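## Task

Pick two rods, neither red nor the green rod itself, whose lengths sum to the green rod's length. Lay them end to end in one straight line. Lengths by colour in cm: blue 1, magenta 2, grey 3, orange 4, lime 5, purple 6, red 7, green 8, pink 9, turquoise 10. Both rods must rest flat with their ends touching or nearly touching. No second train may exist, and every rod outside the train must sit at least one rod width from it. The train must stay put by itself, not be held by the robot. Finally release and move the grippers away.

## Robot and tools

Robot: two arms, left_arm and right_arm, each with a parallel two-finger gripper, working over a table. The names do not refer to sides of a camera image.

Frame: a single scene frame for everything. Origin on the tabletop midway between the arms; +x out over the table, +z up, left_arm sits on the +y side. Positions are in metres, orientations are quaternions written w first (qw, qx, qy, qz). On each gripper, the fingers extend along its local +z and close along its local y. end_effector_position is the point between the pads when closed; closed fingertips reach about 22 mm past it (9 mm when fully open), and closing pushes the tips about 13 mm further out, so leave clearance above the table.

Row layout (used by execute_actions and move): one flat list of 20 numbers covering both arms, even if only one moves. Order: left x, y, z, qw, qx, qy, qz, left gripper position, force_limit, speed; then the same ten for the right arm. x, y, z, q are an absolute target pose for that gripper in the scene frame. The three gripper numbers each lie in [-1, 1]. To leave a gripper alone, repeat its previous three numbers (a 0 is a real command). To hold an arm still, resend the exact pose from the last result before it stopped, plus its gripper numbers. To keep orientation fixed, keep sending the same quaternion rather than copying a possibly drifted reported one.

Gripper numbers: position +1 = fully open (85 mm), about -0.8 = pads touching, -1 = close until blocked. force_limit maps roughly to 20 N at -1, 128 N at 0, 235 N at +1 (on a 40 mm object, slow close); thin items may get less. speed maps to about 20, 85, 150 mm/s at -1, 0, +1; a faster close adds some grip force. After fingers stop, a new force or speed only applies once position changes by at least 0.01. To soften a grip, open first.

execute_actions(actions): a list of actions; each action is a table of up to 15 rows, one row per 1/30 s step; a short table repeats its last row to fill 15 steps. An empty list just returns state and images. Each target is checked: if it lies more than 0.6 m from that gripper's current position along any of the gripper's own axes, the action is refused for both arms; if the first action fails this or anything is malformed, nothing runs. Per step the controller clips the commanded pose to within 70 mm and 16 degrees of the measured pose and drives joints by damped IK, favouring position over orientation. A distant target may need several actions.

move(target, speed, blocking): target is one 20-number row as above (absolute poses). Each gripper travels a straight line toward its pose; both paths finish together, lasting 0.5 to 10 s (cut off at 10 s). speed is top path speed in m/s, 0.002 to 0.5 (default 0.25); rotation up to twice that in rad/s. Gripper numbers are sent at the start. Paths ignore obstacles and the other arm, and hands may lag, drift or overshoot speed near full reach. blocking=false returns after 0.5 s while motion continues; then check with wait(0) or halt with stop before sending more rows or moves. The result adds a move: line giving the ending (done, off_target, moving, held, fault) and limits (paced = pose clipped; held = a check blocked steps, after which the arm may surge), plus each gripper's distance from its pose.

wait(seconds): 0 to 10; arms keep their last command; returns early if a running move finishes.
stop(): brakes the current move; needs stopping distance; fingers keep moving.
zoom_image(camera, region): region [x0, y0, x1, y1] in pixels, up to 504x504, from cam_head_left, cam_head_right, cam_left_wrist or cam_right_wrist (all 504x504).
finished_scene(scene): pass the current scene number; irreversible; reports success and gives the next task. Only call once the train is complete, released and the arms are clear.

Results: a state line per arm with gripper position and quaternion (printed position may be off, more at long reach); Hand target lines show what each arm is currently driven toward; pose unreachable means the clearance check altered or blocked that arm. Step readings list positions at some steps, with HELD marking held-back rows. object_status: 0 moving, 1 blocked while opening, 2 blocked while closing (a grip), 3 reached the commanded position or pads met (a small item may still be held). Any new position resets it to 0 briefly. After a grip at force_limit -1, status stays 2 even if the item slips out. position_measured counts: 3 open, ~78 = 60 mm, ~130 = 40 mm, ~180 = 20 mm, ~230 pads together. touch_left (-y finger) and touch_right (+y finger) give 28 cells as 7 groups of 4, from fingertip toward the arm; idle cells read near 0 with noise; roughly 30 at 10 N, 140 at 50 N, 240 at 100 N.

Cameras: calibration lines give K, distortion and T_world_to_cam; actual cameras may be a few degrees and millimetres off.

Avoid: knocking or placing rods off the table; arms colliding or pushing each other; fast impacts and pressing far past contact. Joint load limits are 48.6 N m (waist, shoulder, upper arm roll, elbow) and 30.6 N m (forearm roll, wrist pitch, wrist roll); reaching one freezes that arm for 10 s. Holding loads warms motors: MOTOR HOT appears from 60 °C and at 75 °C the arm sags (OVER-TEMPERATURE FAULT). Occasional small tugs on held or loose items may occur. Prefer smooth, economical motion.

Each tool is called after "Emit:" in YAML: its name, and indented under it one key for each argument.

## Session

Emit:
execute_actions:
  actions: []

Scene clock: 0.00 s.
left_arm: end_effector_position=(+0.2070, +0.0842, +0.2521) position_measured=3 object_status=3 touch_left=n/a touch_right=n/a end_effector_quat_wxyz=(+0.261, +0.833, -0.461, -0.160) | right_arm: end_effector_position=(+0.2498, -0.3671, +0.1946) position_measured=3 object_status=3 touch_left=n/a touch_right=n/a end_effector_quat_wxyz=(-0.005, +0.449, +0.888, -0.093)
Joint positions: left_arm=[ 1.005  0.301 -0.709  1.948  0.573  1.511  3.678] | right_arm=[-0.372  0.151  0.161  2.101  0.145  1.011  0.416]
Joint velocities: left_arm=[-0.001 -0.     0.    -0.001  0.    -0.    -0.001] | right_arm=[ 0.    -0.     0.001  0.    -0.001  0.     0.   ]
Motor temperatures (°C, as the motors report them): left_arm=[36 29 27 30 43 39 44] | right_arm=[31 31 29 29 34 36 42]
Hand target (left_arm): +0.207, +0.084, +0.252; +0.261, +0.833, -0.461, -0.160
Hand target (right_arm): +0.250, -0.367, +0.195; -0.005, +0.449, +0.888, -0.093

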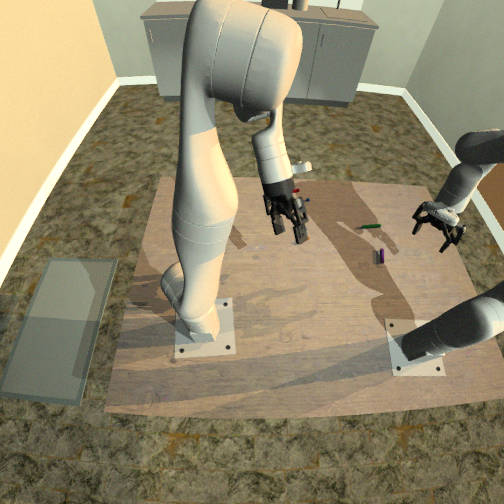

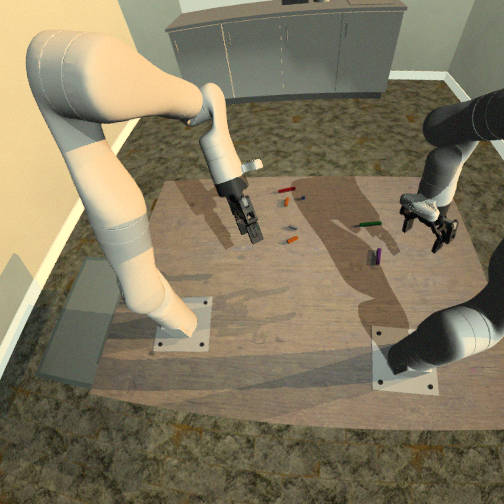

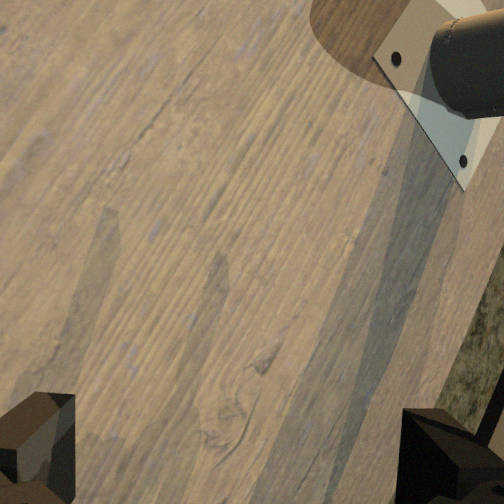

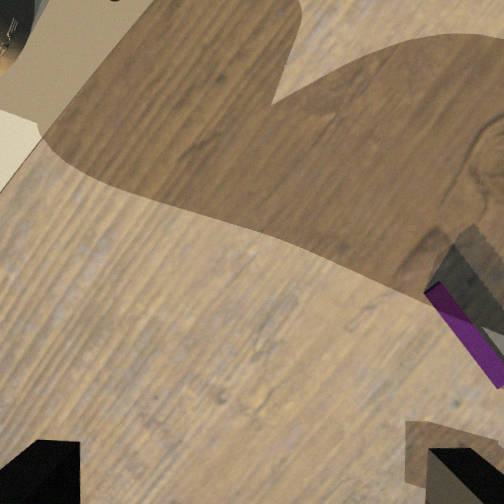

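Emit:
zoom_image:
  camera: "cam_head_right"
  region: [250, 170, 400, 280]

Region (250, 170, 400, 280) of cam_head_right's 504x504 image, scaled by 3.360, with more detail than that image has; it fills the top 370 rows of this view, and the rest is white.

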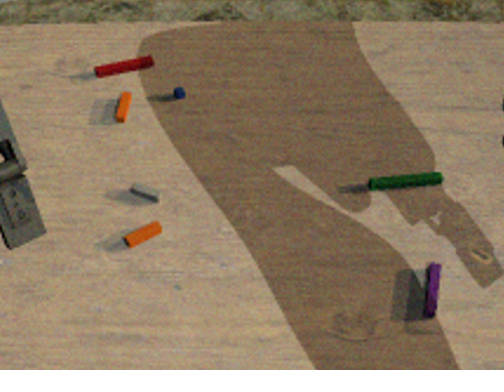

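Emit:
move:
  target: [0.555,-0.02,0.08,0,0.9925,-0.122,0,0.2,0,0.5,0.2498,-0.3671,0.1946,-0.005,0.449,0.888,-0.093,1,0,0]
  speed: 0.3

Scene clock: 2.80 s.
left_arm: end_effector_position=(+0.5545, -0.0209, +0.0791) position_measured=104 object_status=3 touch_left=((8 -11 -12 -8) (9 2 7 6) (-11 -10 1 18) (9 2 4 0) (-5 -7 -3 -9) (-3 8 1 -6) (0 10 9 6)) touch_right=((9 10 -16 -4) (18 18 0 36) (-11 5 -14 9) (-2 11 8 23) (26 -20 19 6) (10 11 -30 -15) (-21 2 8 -36)) end_effector_quat_wxyz=(+0.001, +0.993, -0.121, +0.001) | right_arm: end_effector_position=(+0.2498, -0.3671, +0.1946) position_measured=3 object_status=3 touch_left=((-13 11 18 -10) (18 12 -33 -7) (20 -11 -7 -23) (6 17 10 -18) (5 -6 -11 -39) (12 4 -3 24) (4 -9 4 9)) touch_right=((-9 -4 2 5) (2 5 -4 -7) (7 -1 4 5) (2 -6 14 -3) (8 -6 0 7) (1 -13 -10 -2) (-1 4 -15 7)) end_effector_quat_wxyz=(-0.005, +0.449, +0.889, -0.093)
Joint positions: left_arm=[ 0.989  1.039 -0.825  1.121  0.729  1.258  4.595] | right_arm=[-0.372  0.151  0.161  2.101  0.146  1.011  0.416]
Joint velocities: left_arm=[-0.004  0.011  0.002 -0.004 -0.002 -0.     0.001] | right_arm=[-0.     0.    -0.001 -0.001 -0.    -0.001  0.   ]
Motor temperatures (°C, as the motors report them): left_arm=[36 29 27 30 43 39 44] | right_arm=[31 31 29 29 34 36 42]
Hand target (left_arm): +0.555, -0.021, +0.078; +0.000, +0.993, -0.120, +0.000
Hand target (right_arm): +0.250, -0.367, +0.195; -0.005, +0.449, +0.889, -0.093
Off the commanded pose (left_arm): 0.001 m, 0 deg.
Off the commanded pose (right_arm): 0.000 m, 0 deg.
move: done
camera_calibration (this result's frames):
cam_left_wrist: T_world_to_cam=[[-0.188976, -0.981923, 0.0107779, 0.0864867], [-0.981794, 0.189143, 0.0174852, 0.596797], [-0.0192077, -0.00727736, -0.999789, 0.237058], [0, 0, 0, 1]] pos_world=[0.606829, -0.0262315, 0.22564]
cam_right_wrist: T_world_to_cam=[[0.760914, 0.621063, -0.187857, 0.0803209], [0.637353, -0.769684, 0.0369899, -0.390806], [-0.121617, -0.147877, -0.9815, 0.314786], [0, 0, 0, 1]] pos_world=[0.226247, -0.304131, 0.338507]

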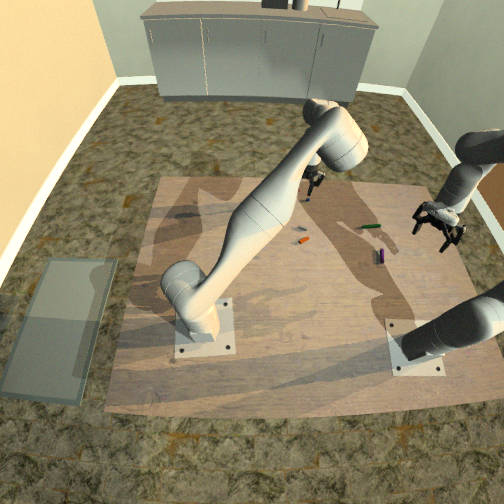

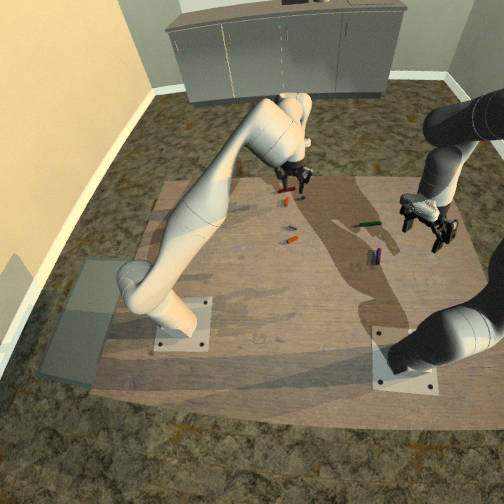

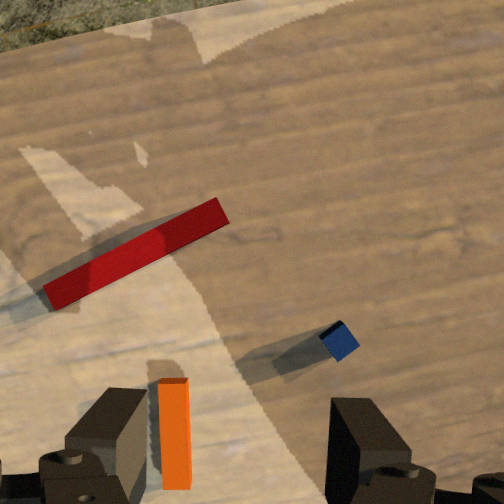

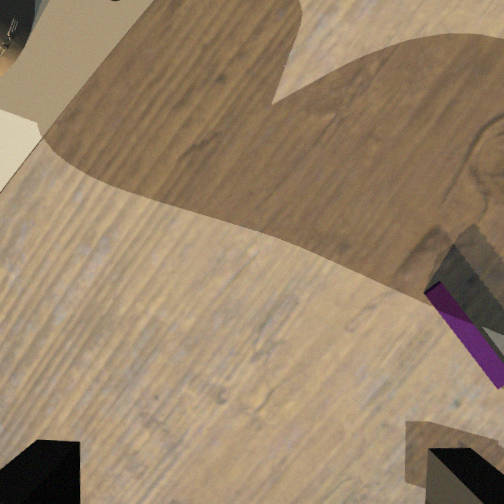

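Emit:
execute_actions:
  actions:
    - [[0.543,0.009,0.05,0,0.9925,-0.122,0,0.2,0,0.5,0.2498,-0.3671,0.1946,-0.005,0.449,0.888,-0.093,1,0,0]]
    - [[0.543,0.009,0.012,0,0.9925,-0.122,0,0.2,0,0.5,0.2498,-0.3671,0.1946,-0.005,0.449,0.888,-0.093,1,0,0]]
    - [[0.543,0.009,0.012,0,0.9925,-0.122,0,0.2,0,0.5,0.2498,-0.3671,0.1946,-0.005,0.449,0.888,-0.093,1,0,0]]

Scene clock: 4.60 s.
left_arm: end_effector_position=(+0.5450, +0.0086, +0.0181) position_measured=104 object_status=3 touch_left=((-8 5 -1 -12) (12 -4 7 12) (5 -15 -6 10) (-1 -4 -1 -4) (2 -8 -1 -3) (-10 -1 4 -2) (5 3 5 -6)) touch_right=((6 0 -10 33) (7 16 2 4) (-19 18 9 -4) (0 26 -8 2) (-34 6 13 -39) (-13 26 -10 7) (10 11 -20 6)) end_effector_quat_wxyz=(+0.002, +0.993, -0.122, +0.003) | right_arm: end_effector_position=(+0.2498, -0.3671, +0.1946) position_measured=3 object_status=3 touch_left=((0 -2 14 7) (16 6 -11 15) (-7 14 4 -2) (21 5 1 21) (10 -10 -16 -1) (5 7 -21 -25) (-3 -20 -18 -37)) touch_right=((6 -7 5 -8) (5 3 -8 9) (7 -12 0 6) (7 -8 16 -3) (-4 3 2 8) (-11 -8 -11 -1) (-4 -3 -6 4)) end_effector_quat_wxyz=(-0.005, +0.449, +0.889, -0.093)
Joint positions: left_arm=[ 0.981  1.075 -0.791  1.284  0.786  1.088  4.476] | right_arm=[-0.372  0.151  0.161  2.101  0.146  1.011  0.416]
Joint velocities: left_arm=[-0.001 -0.001  0.002  0.    -0.002 -0.002  0.002] | right_arm=[-0.     0.    -0.    -0.     0.001  0.001 -0.   ]
Motor temperatures (°C, as the motors report them): left_arm=[36 29 27 30 43 39 44] | right_arm=[31 31 29 29 34 36 42]
Hand target (left_arm): +0.543, +0.009, +0.012; -0.000, +0.993, -0.122, -0.000
Hand target (right_arm): +0.250, -0.367, +0.195; -0.005, +0.449, +0.889, -0.093
Off the commanded pose (left_arm): 0.006 m, 0 deg.
Off the commanded pose (right_arm): 0.000 m, 0 deg.
Step readings (end_effector_position; steps 1 to 15: 1st action; 16 to 30: 2nd action; 31 to 45: 3rd action):
0: left_arm (+0.5546, -0.0206, +0.0785) | right_arm (+0.2498, -0.3671, +0.1946)
1: left_arm (+0.5545, -0.0204, +0.0783) | right_arm (+0.2498, -0.3671, +0.1946)
2: left_arm (+0.5539, -0.0195, +0.0775) | right_arm (+0.2498, -0.3671, +0.1946)
4: left_arm (+0.5514, -0.0140, +0.0723) | right_arm (+0.2498, -0.3671, +0.1946)
8: left_arm (+0.5440, +0.0052, +0.0546) | right_arm (+0.2498, -0.3671, +0.1946)
15: left_arm (+0.5429, +0.0091, +0.0497) | right_arm (+0.2498, -0.3671, +0.1946)
16: left_arm (+0.5429, +0.0093, +0.0490) | right_arm (+0.2498, -0.3671, +0.1946)
17: left_arm (+0.5432, +0.0096, +0.0453) | right_arm (+0.2498, -0.3671, +0.1946)
19: left_arm (+0.5431, +0.0108, +0.0274) | right_arm (+0.2498, -0.3671, +0.1946)
23: left_arm (+0.5449, +0.0086, +0.0181) | right_arm (+0.2498, -0.3671, +0.1946)
30: left_arm (+0.5449, +0.0086, +0.0181) | right_arm (+0.2498, -0.3671, +0.1946)
31: left_arm (+0.5450, +0.0086, +0.0181) | right_arm (+0.2498, -0.3671, +0.1946)
32: left_arm (+0.5450, +0.0086, +0.0181) | right_arm (+0.2498, -0.3671, +0.1946)
34: left_arm (+0.5450, +0.0086, +0.0181) | right_arm (+0.2498, -0.3671, +0.1946)
38: left_arm (+0.5450, +0.0086, +0.0181) | right_arm (+0.2498, -0.3671, +0.1946)
45: end_effector_position above
camera_calibration (this result's frames):
cam_left_wrist: T_world_to_cam=[[-0.191755, -0.981363, 0.0125108, 0.115739], [-0.98134, 0.191904, 0.0120182, 0.582746], [-0.0141951, -0.00997277, -0.99985, 0.173384], [0, 0, 0, 1]] pos_world=[0.596526, 0.00347962, 0.164906]
cam_right_wrist: T_world_to_cam=[[0.760914, 0.621062, -0.18786, 0.0803218], [0.637352, -0.769684, 0.0369906, -0.390806], [-0.121619, -0.14788, -0.981499, 0.314786], [0, 0, 0, 1]] pos_world=[0.226247, -0.304132, 0.338507]

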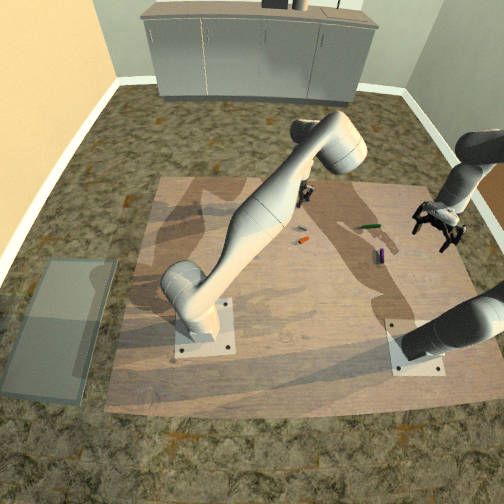

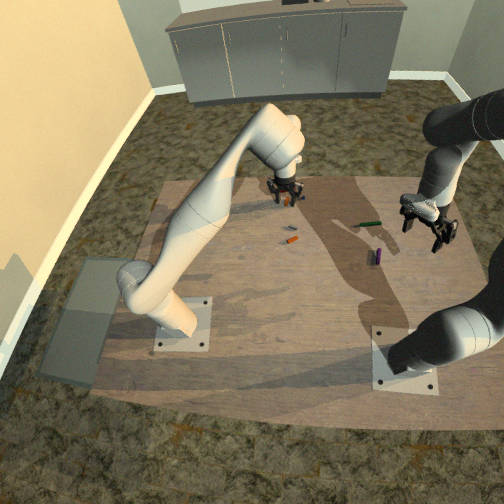

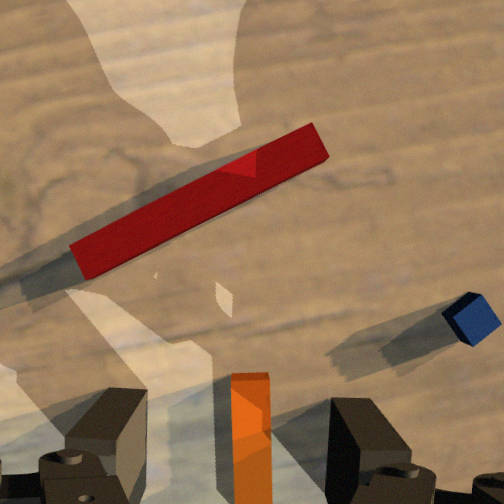

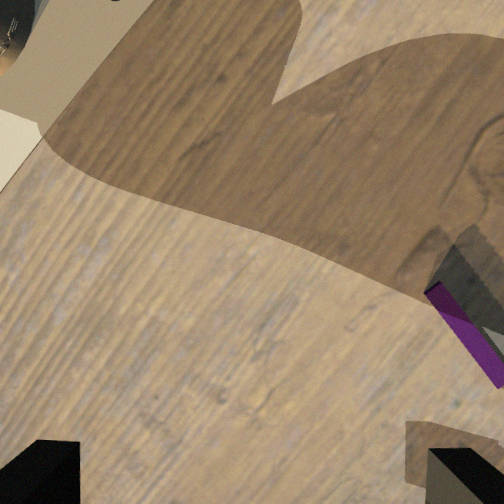

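Fingertips are on the table; raise slightly, close, then lift and go view B.

Emit:
execute_actions:
  actions:
    - [[0.543,0.009,0.024,0,0.9925,-0.122,0,-1,-0.3,0.5,0.2498,-0.3671,0.1946,-0.005,0.449,0.888,-0.093,1,0,0]]
    - [[0.543,0.009,0.024,0,0.9925,-0.122,0,-1,-0.3,0.5,0.2498,-0.3671,0.1946,-0.005,0.449,0.888,-0.093,1,0,0]]
    - [[0.543,0.009,0.024,0,0.9925,-0.122,0,-1,-0.3,0.5,0.2498,-0.3671,0.1946,-0.005,0.449,0.888,-0.093,1,0,0]]

Emit:
move:
  target: [0.36,0.0,0.10,0,0.875,-0.485,0,-1,-0.3,0.5,0.2498,-0.3671,0.1946,-0.005,0.449,0.888,-0.093,1,0,0]
  speed: 0.3

Scene clock: 6.33 s.
left_arm: end_effector_position=(+0.5432, +0.0089, +0.0243) position_measured=210 object_status=2 touch_left=((693 758 694 539) (157 198 174 141) (-5 -7 -1 16) (9 0 5 -5) (4 -11 -1 -5) (-1 -2 -2 -8) (-3 7 4 2)) touch_right=((740 732 836 682) (170 128 153 187) (1 2 14 11) (7 3 18 1) (-3 -2 15 2) (-15 -12 -1 -9) (2 -2 -17 -22)) end_effector_quat_wxyz=(+0.000, +0.993, -0.122, +0.000) | right_arm: end_effector_position=(+0.2498, -0.3671, +0.1946) position_measured=3 object_status=3 touch_left=((-1 10 5 -1) (-16 -2 11 -6) (30 -3 -2 14) (18 -10 16 3) (10 0 -15 -7) (25 -18 0 -20) (16 -23 -4 13)) touch_right=((1 3 -7 2) (11 8 -5 -8) (-2 -14 4 6) (-2 -8 14 7) (13 -5 9 10) (6 -18 -5 -3) (1 -1 8 4)) end_effector_quat_wxyz=(-0.005, +0.449, +0.889, -0.093)
Joint positions: left_arm=[ 0.983  1.067 -0.795  1.28   0.775  1.105  4.483] | right_arm=[-0.372  0.151  0.161  2.101  0.146  1.011  0.416]
Joint velocities: left_arm=[-0.  0.  0. -0.  0. -0. -0.] | right_arm=[ 0.001  0.001 -0.     0.     0.001 -0.002  0.   ]
Motor temperatures (°C, as the motors report them): left_arm=[36 29 27 30 43 39 44] | right_arm=[31 31 29 29 34 36 42]
Hand target (left_arm): +0.543, +0.009, +0.024; -0.000, +0.993, -0.122, +0.000
Hand target (right_arm): +0.250, -0.367, +0.195; -0.005, +0.449, +0.889, -0.093
Off the commanded pose (left_arm): 0.000 m, 0 deg.
Off the commanded pose (right_arm): 0.000 m, 0 deg.
Step readings (end_effector_position; steps 1 to 15: 1st action; 16 to 30: 2nd action; 31 to 45: 3rd action):
0: left_arm (+0.5450, +0.0086, +0.0181) | right_arm (+0.2498, -0.3671, +0.1946)
1: left_arm (+0.5450, +0.0085, +0.0187) | right_arm (+0.2498, -0.3671, +0.1946)
2: left_arm (+0.5447, +0.0082, +0.0210) | right_arm (+0.2498, -0.3671, +0.1946)
4: left_arm (+0.5440, +0.0081, +0.0257) | right_arm (+0.2498, -0.3671, +0.1946)
8: left_arm (+0.5432, +0.0090, +0.0244) | right_arm (+0.2498, -0.3671, +0.1946)
15: left_arm (+0.5432, +0.0089, +0.0243) | right_arm (+0.2498, -0.3671, +0.1946)
16: left_arm (+0.5432, +0.0089, +0.0243) | right_arm (+0.2498, -0.3671, +0.1946)
17: left_arm (+0.5432, +0.0089, +0.0243) | right_arm (+0.2498, -0.3671, +0.1946)
19: left_arm (+0.5432, +0.0089, +0.0243) | right_arm (+0.2498, -0.3671, +0.1946)
23: left_arm (+0.5432, +0.0089, +0.0243) | right_arm (+0.2498, -0.3671, +0.1946)
30: left_arm (+0.5432, +0.0089, +0.0243) | right_arm (+0.2498, -0.3671, +0.1946)
31: left_arm (+0.5432, +0.0089, +0.0243) | right_arm (+0.2498, -0.3671, +0.1946)
32: left_arm (+0.5432, +0.0089, +0.0243) | right_arm (+0.2498, -0.3671, +0.1946)
34: left_arm (+0.5432, +0.0089, +0.0243) | right_arm (+0.2498, -0.3671, +0.1946)
38: left_arm (+0.5432, +0.0089, +0.0243) | right_arm (+0.2498, -0.3671, +0.1946)
45: end_effector_position above
camera_calibration (this result's frames):
cam_left_wrist: T_world_to_cam=[[-0.191889, -0.981366, 0.00991972, 0.115816], [-0.981219, 0.192044, 0.0181491, 0.580609], [-0.0197159, -0.0062508, -0.999786, 0.182517], [0, 0, 0, 1]] pos_world=[0.595526, 0.00329675, 0.170792]
cam_right_wrist: T_world_to_cam=[[0.760914, 0.621062, -0.18786, 0.0803217], [0.637352, -0.769684, 0.0369907, -0.390806], [-0.121619, -0.14788, -0.981499, 0.314786], [0, 0, 0, 1]] pos_world=[0.226247, -0.304132, 0.338507]

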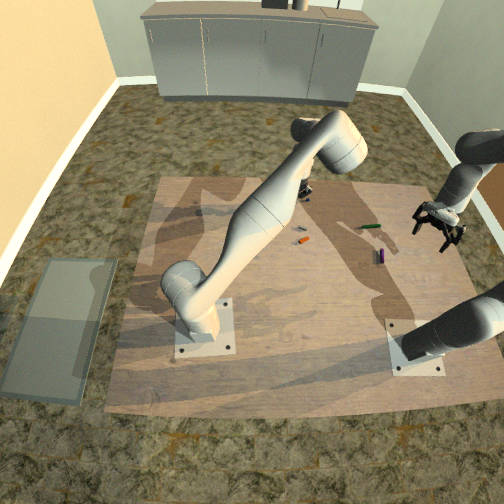

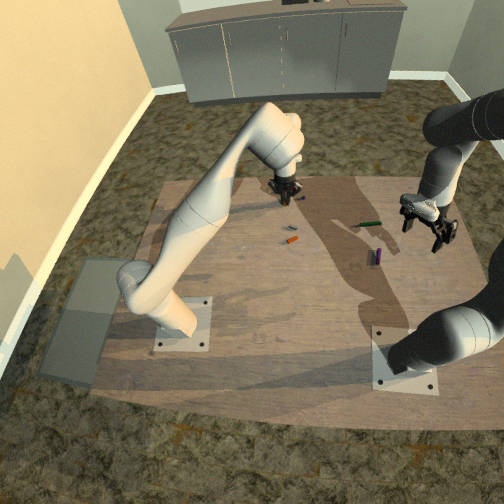

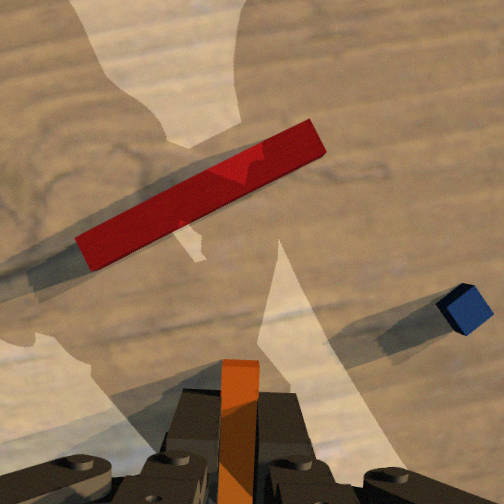

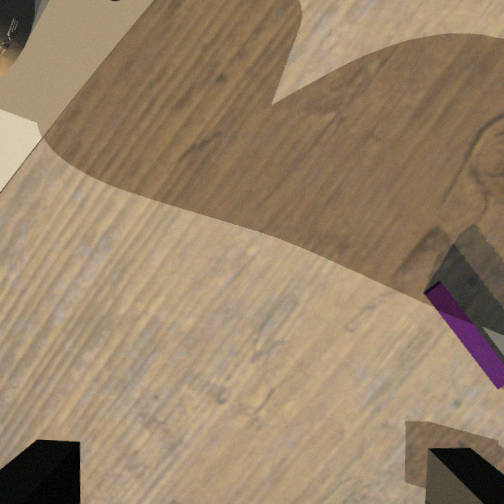

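Scene clock: 8.00 s.
left_arm: end_effector_position=(+0.3603, +0.0013, +0.1000) position_measured=210 object_status=2 touch_left=((705 754 693 546) (160 195 167 129) (-5 -14 -4 22) (5 6 6 1) (9 -3 -9 -17) (-9 -8 15 1) (-5 -1 9 0)) touch_right=((705 732 856 672) (139 126 172 172) (-21 -4 -15 1) (-7 3 -7 2) (14 -9 -5 -8) (4 10 24 10) (0 -27 19 2)) end_effector_quat_wxyz=(-0.001, +0.875, -0.485, -0.000) | right_arm: end_effector_position=(+0.2498, -0.3671, +0.1946) position_measured=3 object_status=3 touch_left=((12 -23 27 -10) (-18 -8 8 8) (16 -12 32 -21) (9 32 11 20) (-9 -6 -25 -14) (-2 -8 7 13) (23 -13 24 -17)) touch_right=((7 3 3 -9) (7 0 -5 -2) (-3 -4 2 8) (1 -1 -1 -6) (-6 -5 -3 8) (1 -3 2 0) (-3 3 -20 9)) end_effector_quat_wxyz=(-0.005, +0.449, +0.889, -0.093)
Joint positions: left_arm=[ 1.31   0.678 -0.745  1.778  0.565  0.912  3.921] | right_arm=[-0.372  0.151  0.161  2.101  0.146  1.011  0.416]
Joint velocities: left_arm=[ 0.007 -0.008  0.001  0.002 -0.001 -0.     0.001] | right_arm=[-0.001  0.001 -0.     0.    -0.001  0.001  0.   ]
Motor temperatures (°C, as the motors report them): left_arm=[36 29 27 30 43 39 44] | right_arm=[31 31 29 29 34 36 42]
Hand target (left_arm): +0.360, +0.001, +0.100; -0.001, +0.874, -0.485, -0.000
Hand target (right_arm): +0.250, -0.367, +0.195; -0.005, +0.449, +0.889, -0.093
Off the commanded pose (left_arm): 0.001 m, 0 deg.
Off the commanded pose (right_arm): 0.000 m, 0 deg.
move: done
camera_calibration (this result's frames):
cam_left_wrist: T_world_to_cam=[[-0.819795, -0.572603, 0.00784229, 0.298369], [-0.57237, 0.819741, 0.0204142, 0.252971], [-0.0181179, 0.0122467, -0.999761, 0.253988], [0, 0, 0, 1]] pos_world=[0.393996, -0.039634, 0.246423]
cam_right_wrist: T_world_to_cam=[[0.760914, 0.621062, -0.18786, 0.0803217], [0.637352, -0.769684, 0.0369907, -0.390806], [-0.121619, -0.14788, -0.981499, 0.314786], [0, 0, 0, 1]] pos_world=[0.226247, -0.304132, 0.338507]

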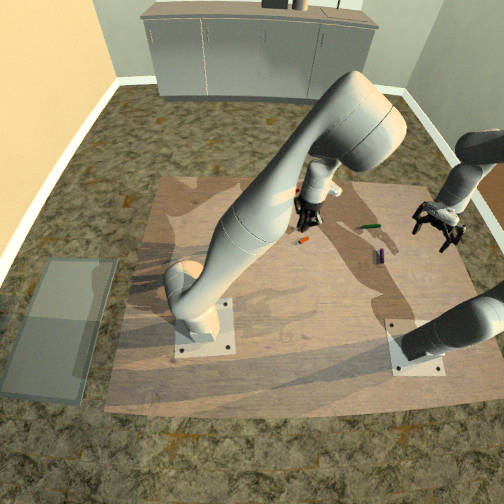

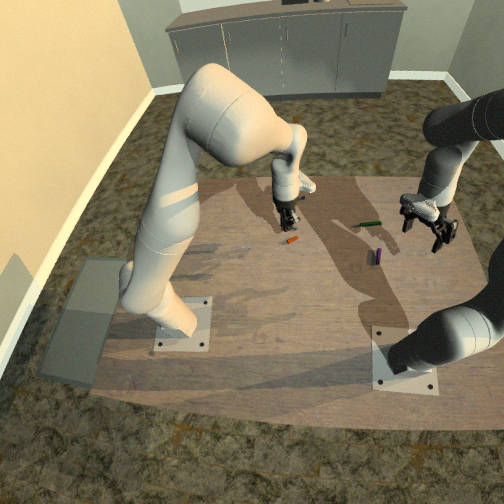

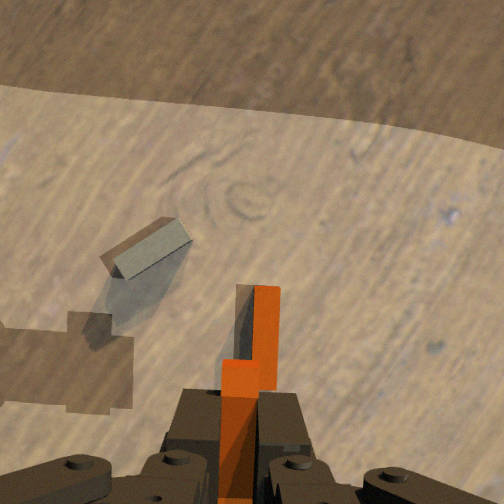

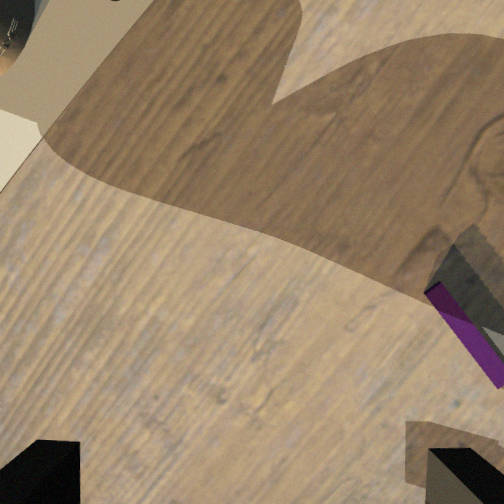

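Emit:
execute_actions:
  actions:
    - [[0.338,0.0186,0.06,0,0.875,-0.485,0,-1,-0.3,0.5,0.2498,-0.3671,0.1946,-0.005,0.449,0.888,-0.093,1,0,0]]
    - [[0.338,0.0186,0.032,0,0.875,-0.485,0,-1,-0.3,0.5,0.2498,-0.3671,0.1946,-0.005,0.449,0.888,-0.093,1,0,0]]
    - [[0.338,0.0186,0.026,0,0.875,-0.485,0,-1,-0.3,0.5,0.2498,-0.3671,0.1946,-0.005,0.449,0.888,-0.093,1,0,0]]
    - [[0.338,0.0186,0.026,0,0.875,-0.485,0,-1,-0.3,0.5,0.2498,-0.3671,0.1946,-0.005,0.449,0.888,-0.093,1,0,0]]

Scene clock: 10.27 s.
left_arm: end_effector_position=(+0.3380, +0.0186, +0.0260) position_measured=210 object_status=2 touch_left=((691 765 688 545) (163 197 162 130) (0 -9 -1 9) (9 2 -2 3) (10 -3 -4 1) (-6 9 4 -5) (9 5 0 1)) touch_right=((720 698 814 685) (175 150 151 160) (-26 -11 -12 22) (-17 19 -6 33) (-17 16 -6 -22) (-7 -18 16 13) (29 -18 23 13)) end_effector_quat_wxyz=(+0.000, +0.875, -0.485, +0.000) | right_arm: end_effector_position=(+0.2498, -0.3671, +0.1946) position_measured=3 object_status=3 touch_left=((-20 0 14 -20) (-1 16 4 18) (10 25 -24 10) (31 -17 12 1) (6 8 -28 -6) (17 7 12 -17) (18 -13 -5 3)) touch_right=((6 0 -2 4) (9 11 5 2) (2 -9 -2 2) (3 -3 9 4) (4 4 3 8) (-4 10 -1 2) (0 -7 -3 -7)) end_effector_quat_wxyz=(-0.005, +0.449, +0.889, -0.093)
Joint positions: left_arm=[ 1.261  0.763 -0.642  1.933  0.711  0.686  3.782] | right_arm=[-0.372  0.151  0.161  2.101  0.146  1.011  0.416]
Joint velocities: left_arm=[ 0.001  0.    -0.     0.001 -0.     0.     0.   ] | right_arm=[ 0.001 -0.     0.001  0.001  0.    -0.001 -0.   ]
Motor temperatures (°C, as the motors report them): left_arm=[36 29 27 30 43 39 44] | right_arm=[31 31 29 29 34 36 42]
Hand target (left_arm): +0.338, +0.019, +0.026; +0.000, +0.875, -0.485, +0.000
Hand target (right_arm): +0.250, -0.367, +0.195; -0.005, +0.449, +0.889, -0.093
Off the commanded pose (left_arm): 0.000 m, 0 deg.
Off the commanded pose (right_arm): 0.000 m, 0 deg.
Step readings (end_effector_position; steps 1 to 15: 1st action; 16 to 30: 2nd action; 31 to 45: 3rd action; 46 to 60: 4th action):
0: left_arm (+0.3601, +0.0009, +0.1003) | right_arm (+0.2498, -0.3671, +0.1946)
1: left_arm (+0.3600, +0.0011, +0.1000) | right_arm (+0.2498, -0.3671, +0.1946)
2: left_arm (+0.3592, +0.0019, +0.0985) | right_arm (+0.2498, -0.3671, +0.1946)
4: left_arm (+0.3544, +0.0063, +0.0904) | right_arm (+0.2498, -0.3671, +0.1946)
8: left_arm (+0.3395, +0.0176, +0.0662) | right_arm (+0.2498, -0.3671, +0.1946)
15: left_arm (+0.3377, +0.0184, +0.0601) | right_arm (+0.2498, -0.3671, +0.1946)
16: left_arm (+0.3379, +0.0188, +0.0595) | right_arm (+0.2498, -0.3671, +0.1946)
17: left_arm (+0.3384, +0.0196, +0.0564) | right_arm (+0.2498, -0.3671, +0.1946)
19: left_arm (+0.3389, +0.0213, +0.0427) | right_arm (+0.2498, -0.3671, +0.1946)
23: left_arm (+0.3371, +0.0173, +0.0330) | right_arm (+0.2498, -0.3671, +0.1946)
30: left_arm (+0.3379, +0.0184, +0.0322) | right_arm (+0.2498, -0.3671, +0.1946)
31: left_arm (+0.3380, +0.0187, +0.0316) | right_arm (+0.2498, -0.3671, +0.1946)
32: left_arm (+0.3384, +0.0192, +0.0292) | right_arm (+0.2498, -0.3671, +0.1946)
34: left_arm (+0.3379, +0.0187, +0.0264) | right_arm (+0.2498, -0.3671, +0.1946)
38: left_arm (+0.3378, +0.0183, +0.0262) | right_arm (+0.2498, -0.3671, +0.1946)
45: left_arm (+0.3380, +0.0186, +0.0260) | right_arm (+0.2498, -0.3671, +0.1946)
46: left_arm (+0.3380, +0.0186, +0.0260) | right_arm (+0.2498, -0.3671, +0.1946)
47: left_arm (+0.3380, +0.0186, +0.0260) | right_arm (+0.2498, -0.3671, +0.1946)
49: left_arm (+0.3380, +0.0186, +0.0260) | right_arm (+0.2498, -0.3671, +0.1946)
53: left_arm (+0.3380, +0.0186, +0.0260) | right_arm (+0.2498, -0.3671, +0.1946)
60: end_effector_position above
camera_calibration (this result's frames):
cam_left_wrist: T_world_to_cam=[[-0.819565, -0.572903, 0.00973169, 0.290482], [-0.572682, 0.819566, 0.0186207, 0.227655], [-0.0186436, 0.00968772, -0.999779, 0.179611], [0, 0, 0, 1]] pos_world=[0.371791, -0.0219, 0.172505]
cam_right_wrist: T_world_to_cam=[[0.760915, 0.621062, -0.18786, 0.0803215], [0.637352, -0.769684, 0.0369907, -0.390806], [-0.121619, -0.14788, -0.981499, 0.314786], [0, 0, 0, 1]] pos_world=[0.226247, -0.304132, 0.338507]

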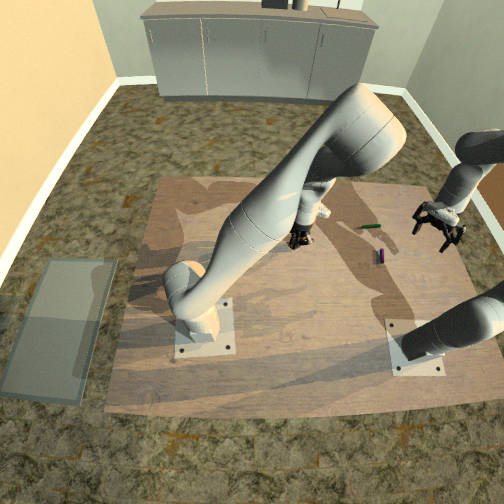

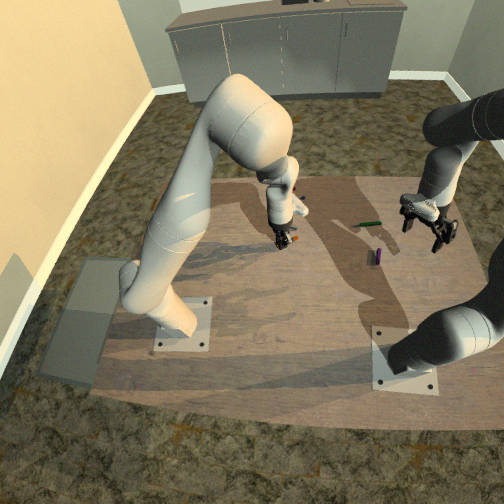

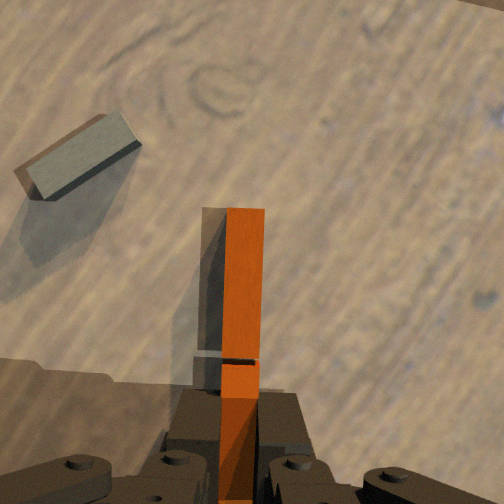

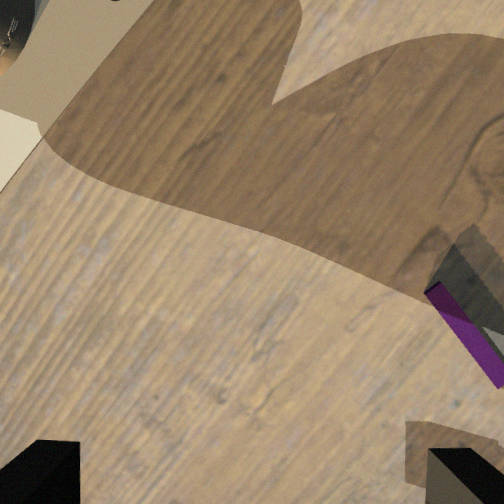

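Aligned. Release and lift.

Emit:
execute_actions:
  actions:
    - [[0.338,0.0186,0.026,0,0.875,-0.485,0,0.2,-0.3,0.5,0.2498,-0.3671,0.1946,-0.005,0.449,0.888,-0.093,1,0,0]]
    - [[0.338,0.0186,0.09,0,0.875,-0.485,0,0.2,-0.3,0.5,0.2498,-0.3671,0.1946,-0.005,0.449,0.888,-0.093,1,0,0]]
    - [[0.338,0.0186,0.15,0,0.875,-0.485,0,0.2,-0.3,0.5,0.2498,-0.3671,0.1946,-0.005,0.449,0.888,-0.093,1,0,0]]

Emit:
finished_scene:
  scene: 1

Scene clock: 11.93 s.
left_arm: end_effector_position=(+0.3384, +0.0189, +0.1496) position_measured=104 object_status=3 touch_left=((-5 10 -7 -12) (1 0 4 5) (5 -9 -6 15) (3 1 -3 -5) (8 5 -3 -5) (2 0 1 -6) (-6 8 9 -4)) touch_right=((-8 -2 -11 4) (-24 -6 2 13) (0 4 -13 11) (-10 -6 12 -8) (6 9 -3 -16) (-10 32 11 28) (11 9 -21 3)) end_effector_quat_wxyz=(-0.001, +0.875, -0.484, -0.000) | right_arm: end_effector_position=(+0.2498, -0.3671, +0.1946) position_measured=3 object_status=3 touch_left=((0 16 28 25) (8 9 13 5) (-4 4 -4 5) (1 20 14 -16) (15 9 11 3) (23 11 -2 -5) (18 0 0 10)) touch_right=((12 2 -4 1) (-5 4 -8 -2) (-1 -4 -1 4) (-12 -14 4 -3) (10 -9 -1 -5) (4 -11 -4 3) (12 5 -4 2)) end_effector_quat_wxyz=(-0.005, +0.449, +0.889, -0.093)
Joint positions: left_arm=[ 1.377  0.548 -0.8    1.813  0.466  0.981  3.988] | right_arm=[-0.372  0.151  0.161  2.101  0.146  1.011  0.416]
Joint velocities: left_arm=[ 0.01  -0.009  0.002 -0.    -0.002 -0.001  0.001] | right_arm=[ 0.    -0.001  0.    -0.001 -0.001 -0.001  0.   ]
Motor temperatures (°C, as the motors report them): left_arm=[36 29 27 30 43 39 44] | right_arm=[31 31 29 29 34 36 42]
Hand target (left_arm): +0.338, +0.019, +0.150; -0.000, +0.875, -0.485, +0.000
Hand target (right_arm): +0.250, -0.367, +0.195; -0.005, +0.449, +0.889, -0.093
Off the commanded pose (left_arm): 0.001 m, 0 deg.
Off the commanded pose (right_arm): 0.000 m, 0 deg.
Step readings (end_effector_position; steps 1 to 15: 1st action; 16 to 30: 2nd action; 31 to 45: 3rd action):
0: left_arm (+0.3380, +0.0186, +0.0260) | right_arm (+0.2498, -0.3671, +0.1946)
1: left_arm (+0.3380, +0.0186, +0.0260) | right_arm (+0.2498, -0.3671, +0.1946)
2: left_arm (+0.3380, +0.0186, +0.0260) | right_arm (+0.2498, -0.3671, +0.1946)
4: left_arm (+0.3380, +0.0186, +0.0260) | right_arm (+0.2498, -0.3671, +0.1946)
8: left_arm (+0.3380, +0.0186, +0.0260) | right_arm (+0.2498, -0.3671, +0.1946)
15: left_arm (+0.3380, +0.0186, +0.0260) | right_arm (+0.2498, -0.3671, +0.1946)
16: left_arm (+0.3380, +0.0184, +0.0266) | right_arm (+0.2498, -0.3671, +0.1946)
17: left_arm (+0.3376, +0.0178, +0.0295) | right_arm (+0.2498, -0.3671, +0.1946)
19: left_arm (+0.3373, +0.0163, +0.0437) | right_arm (+0.2498, -0.3671, +0.1946)
23: left_arm (+0.3388, +0.0194, +0.0815) | right_arm (+0.2498, -0.3671, +0.1946)
30: left_arm (+0.3385, +0.0193, +0.0894) | right_arm (+0.2498, -0.3671, +0.1946)
31: left_arm (+0.3383, +0.0188, +0.0902) | right_arm (+0.2498, -0.3671, +0.1946)
32: left_arm (+0.3377, +0.0179, +0.0935) | right_arm (+0.2498, -0.3671, +0.1946)
34: left_arm (+0.3370, +0.0162, +0.1092) | right_arm (+0.2498, -0.3671, +0.1946)
38: left_arm (+0.3394, +0.0199, +0.1448) | right_arm (+0.2498, -0.3671, +0.1946)
45: end_effector_position above
camera_calibration (this result's frames):
cam_left_wrist: T_world_to_cam=[[-0.819048, -0.573653, 0.0090918, 0.289731], [-0.57342, 0.819026, 0.0196416, 0.225413], [-0.0187139, 0.010874, -0.999766, 0.303185], [0, 0, 0, 1]] pos_world=[0.372233, -0.021711, 0.296053]
cam_right_wrist: T_world_to_cam=[[0.760914, 0.621062, -0.18786, 0.0803217], [0.637352, -0.769684, 0.0369907, -0.390806], [-0.121619, -0.14788, -0.981499, 0.314786], [0, 0, 0, 1]] pos_world=[0.226247, -0.304132, 0.338507]

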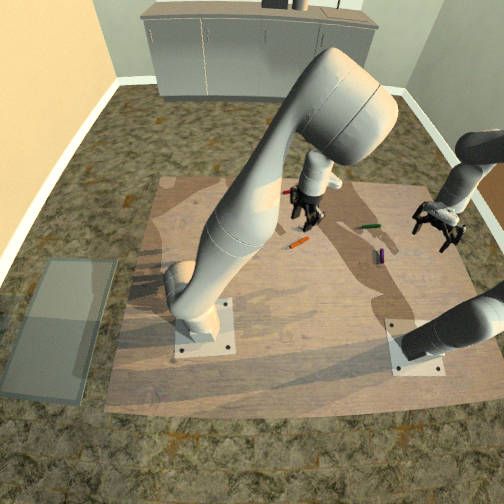

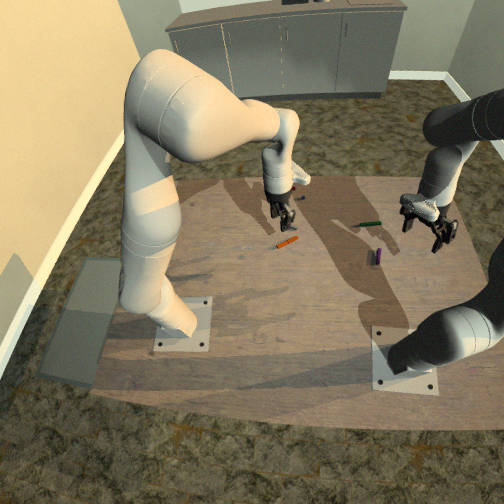

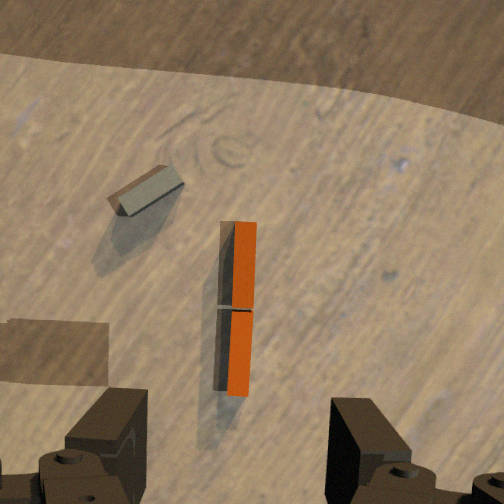

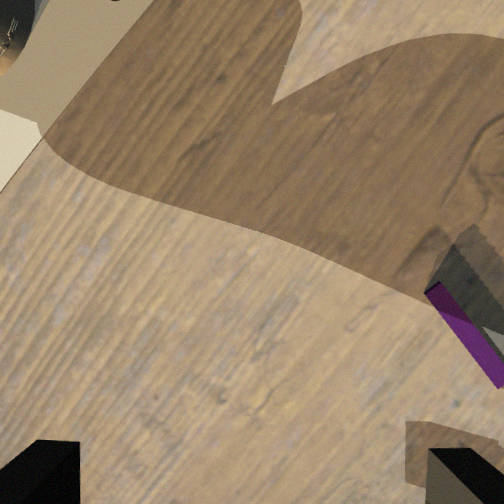

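The scene is finished: the task was done.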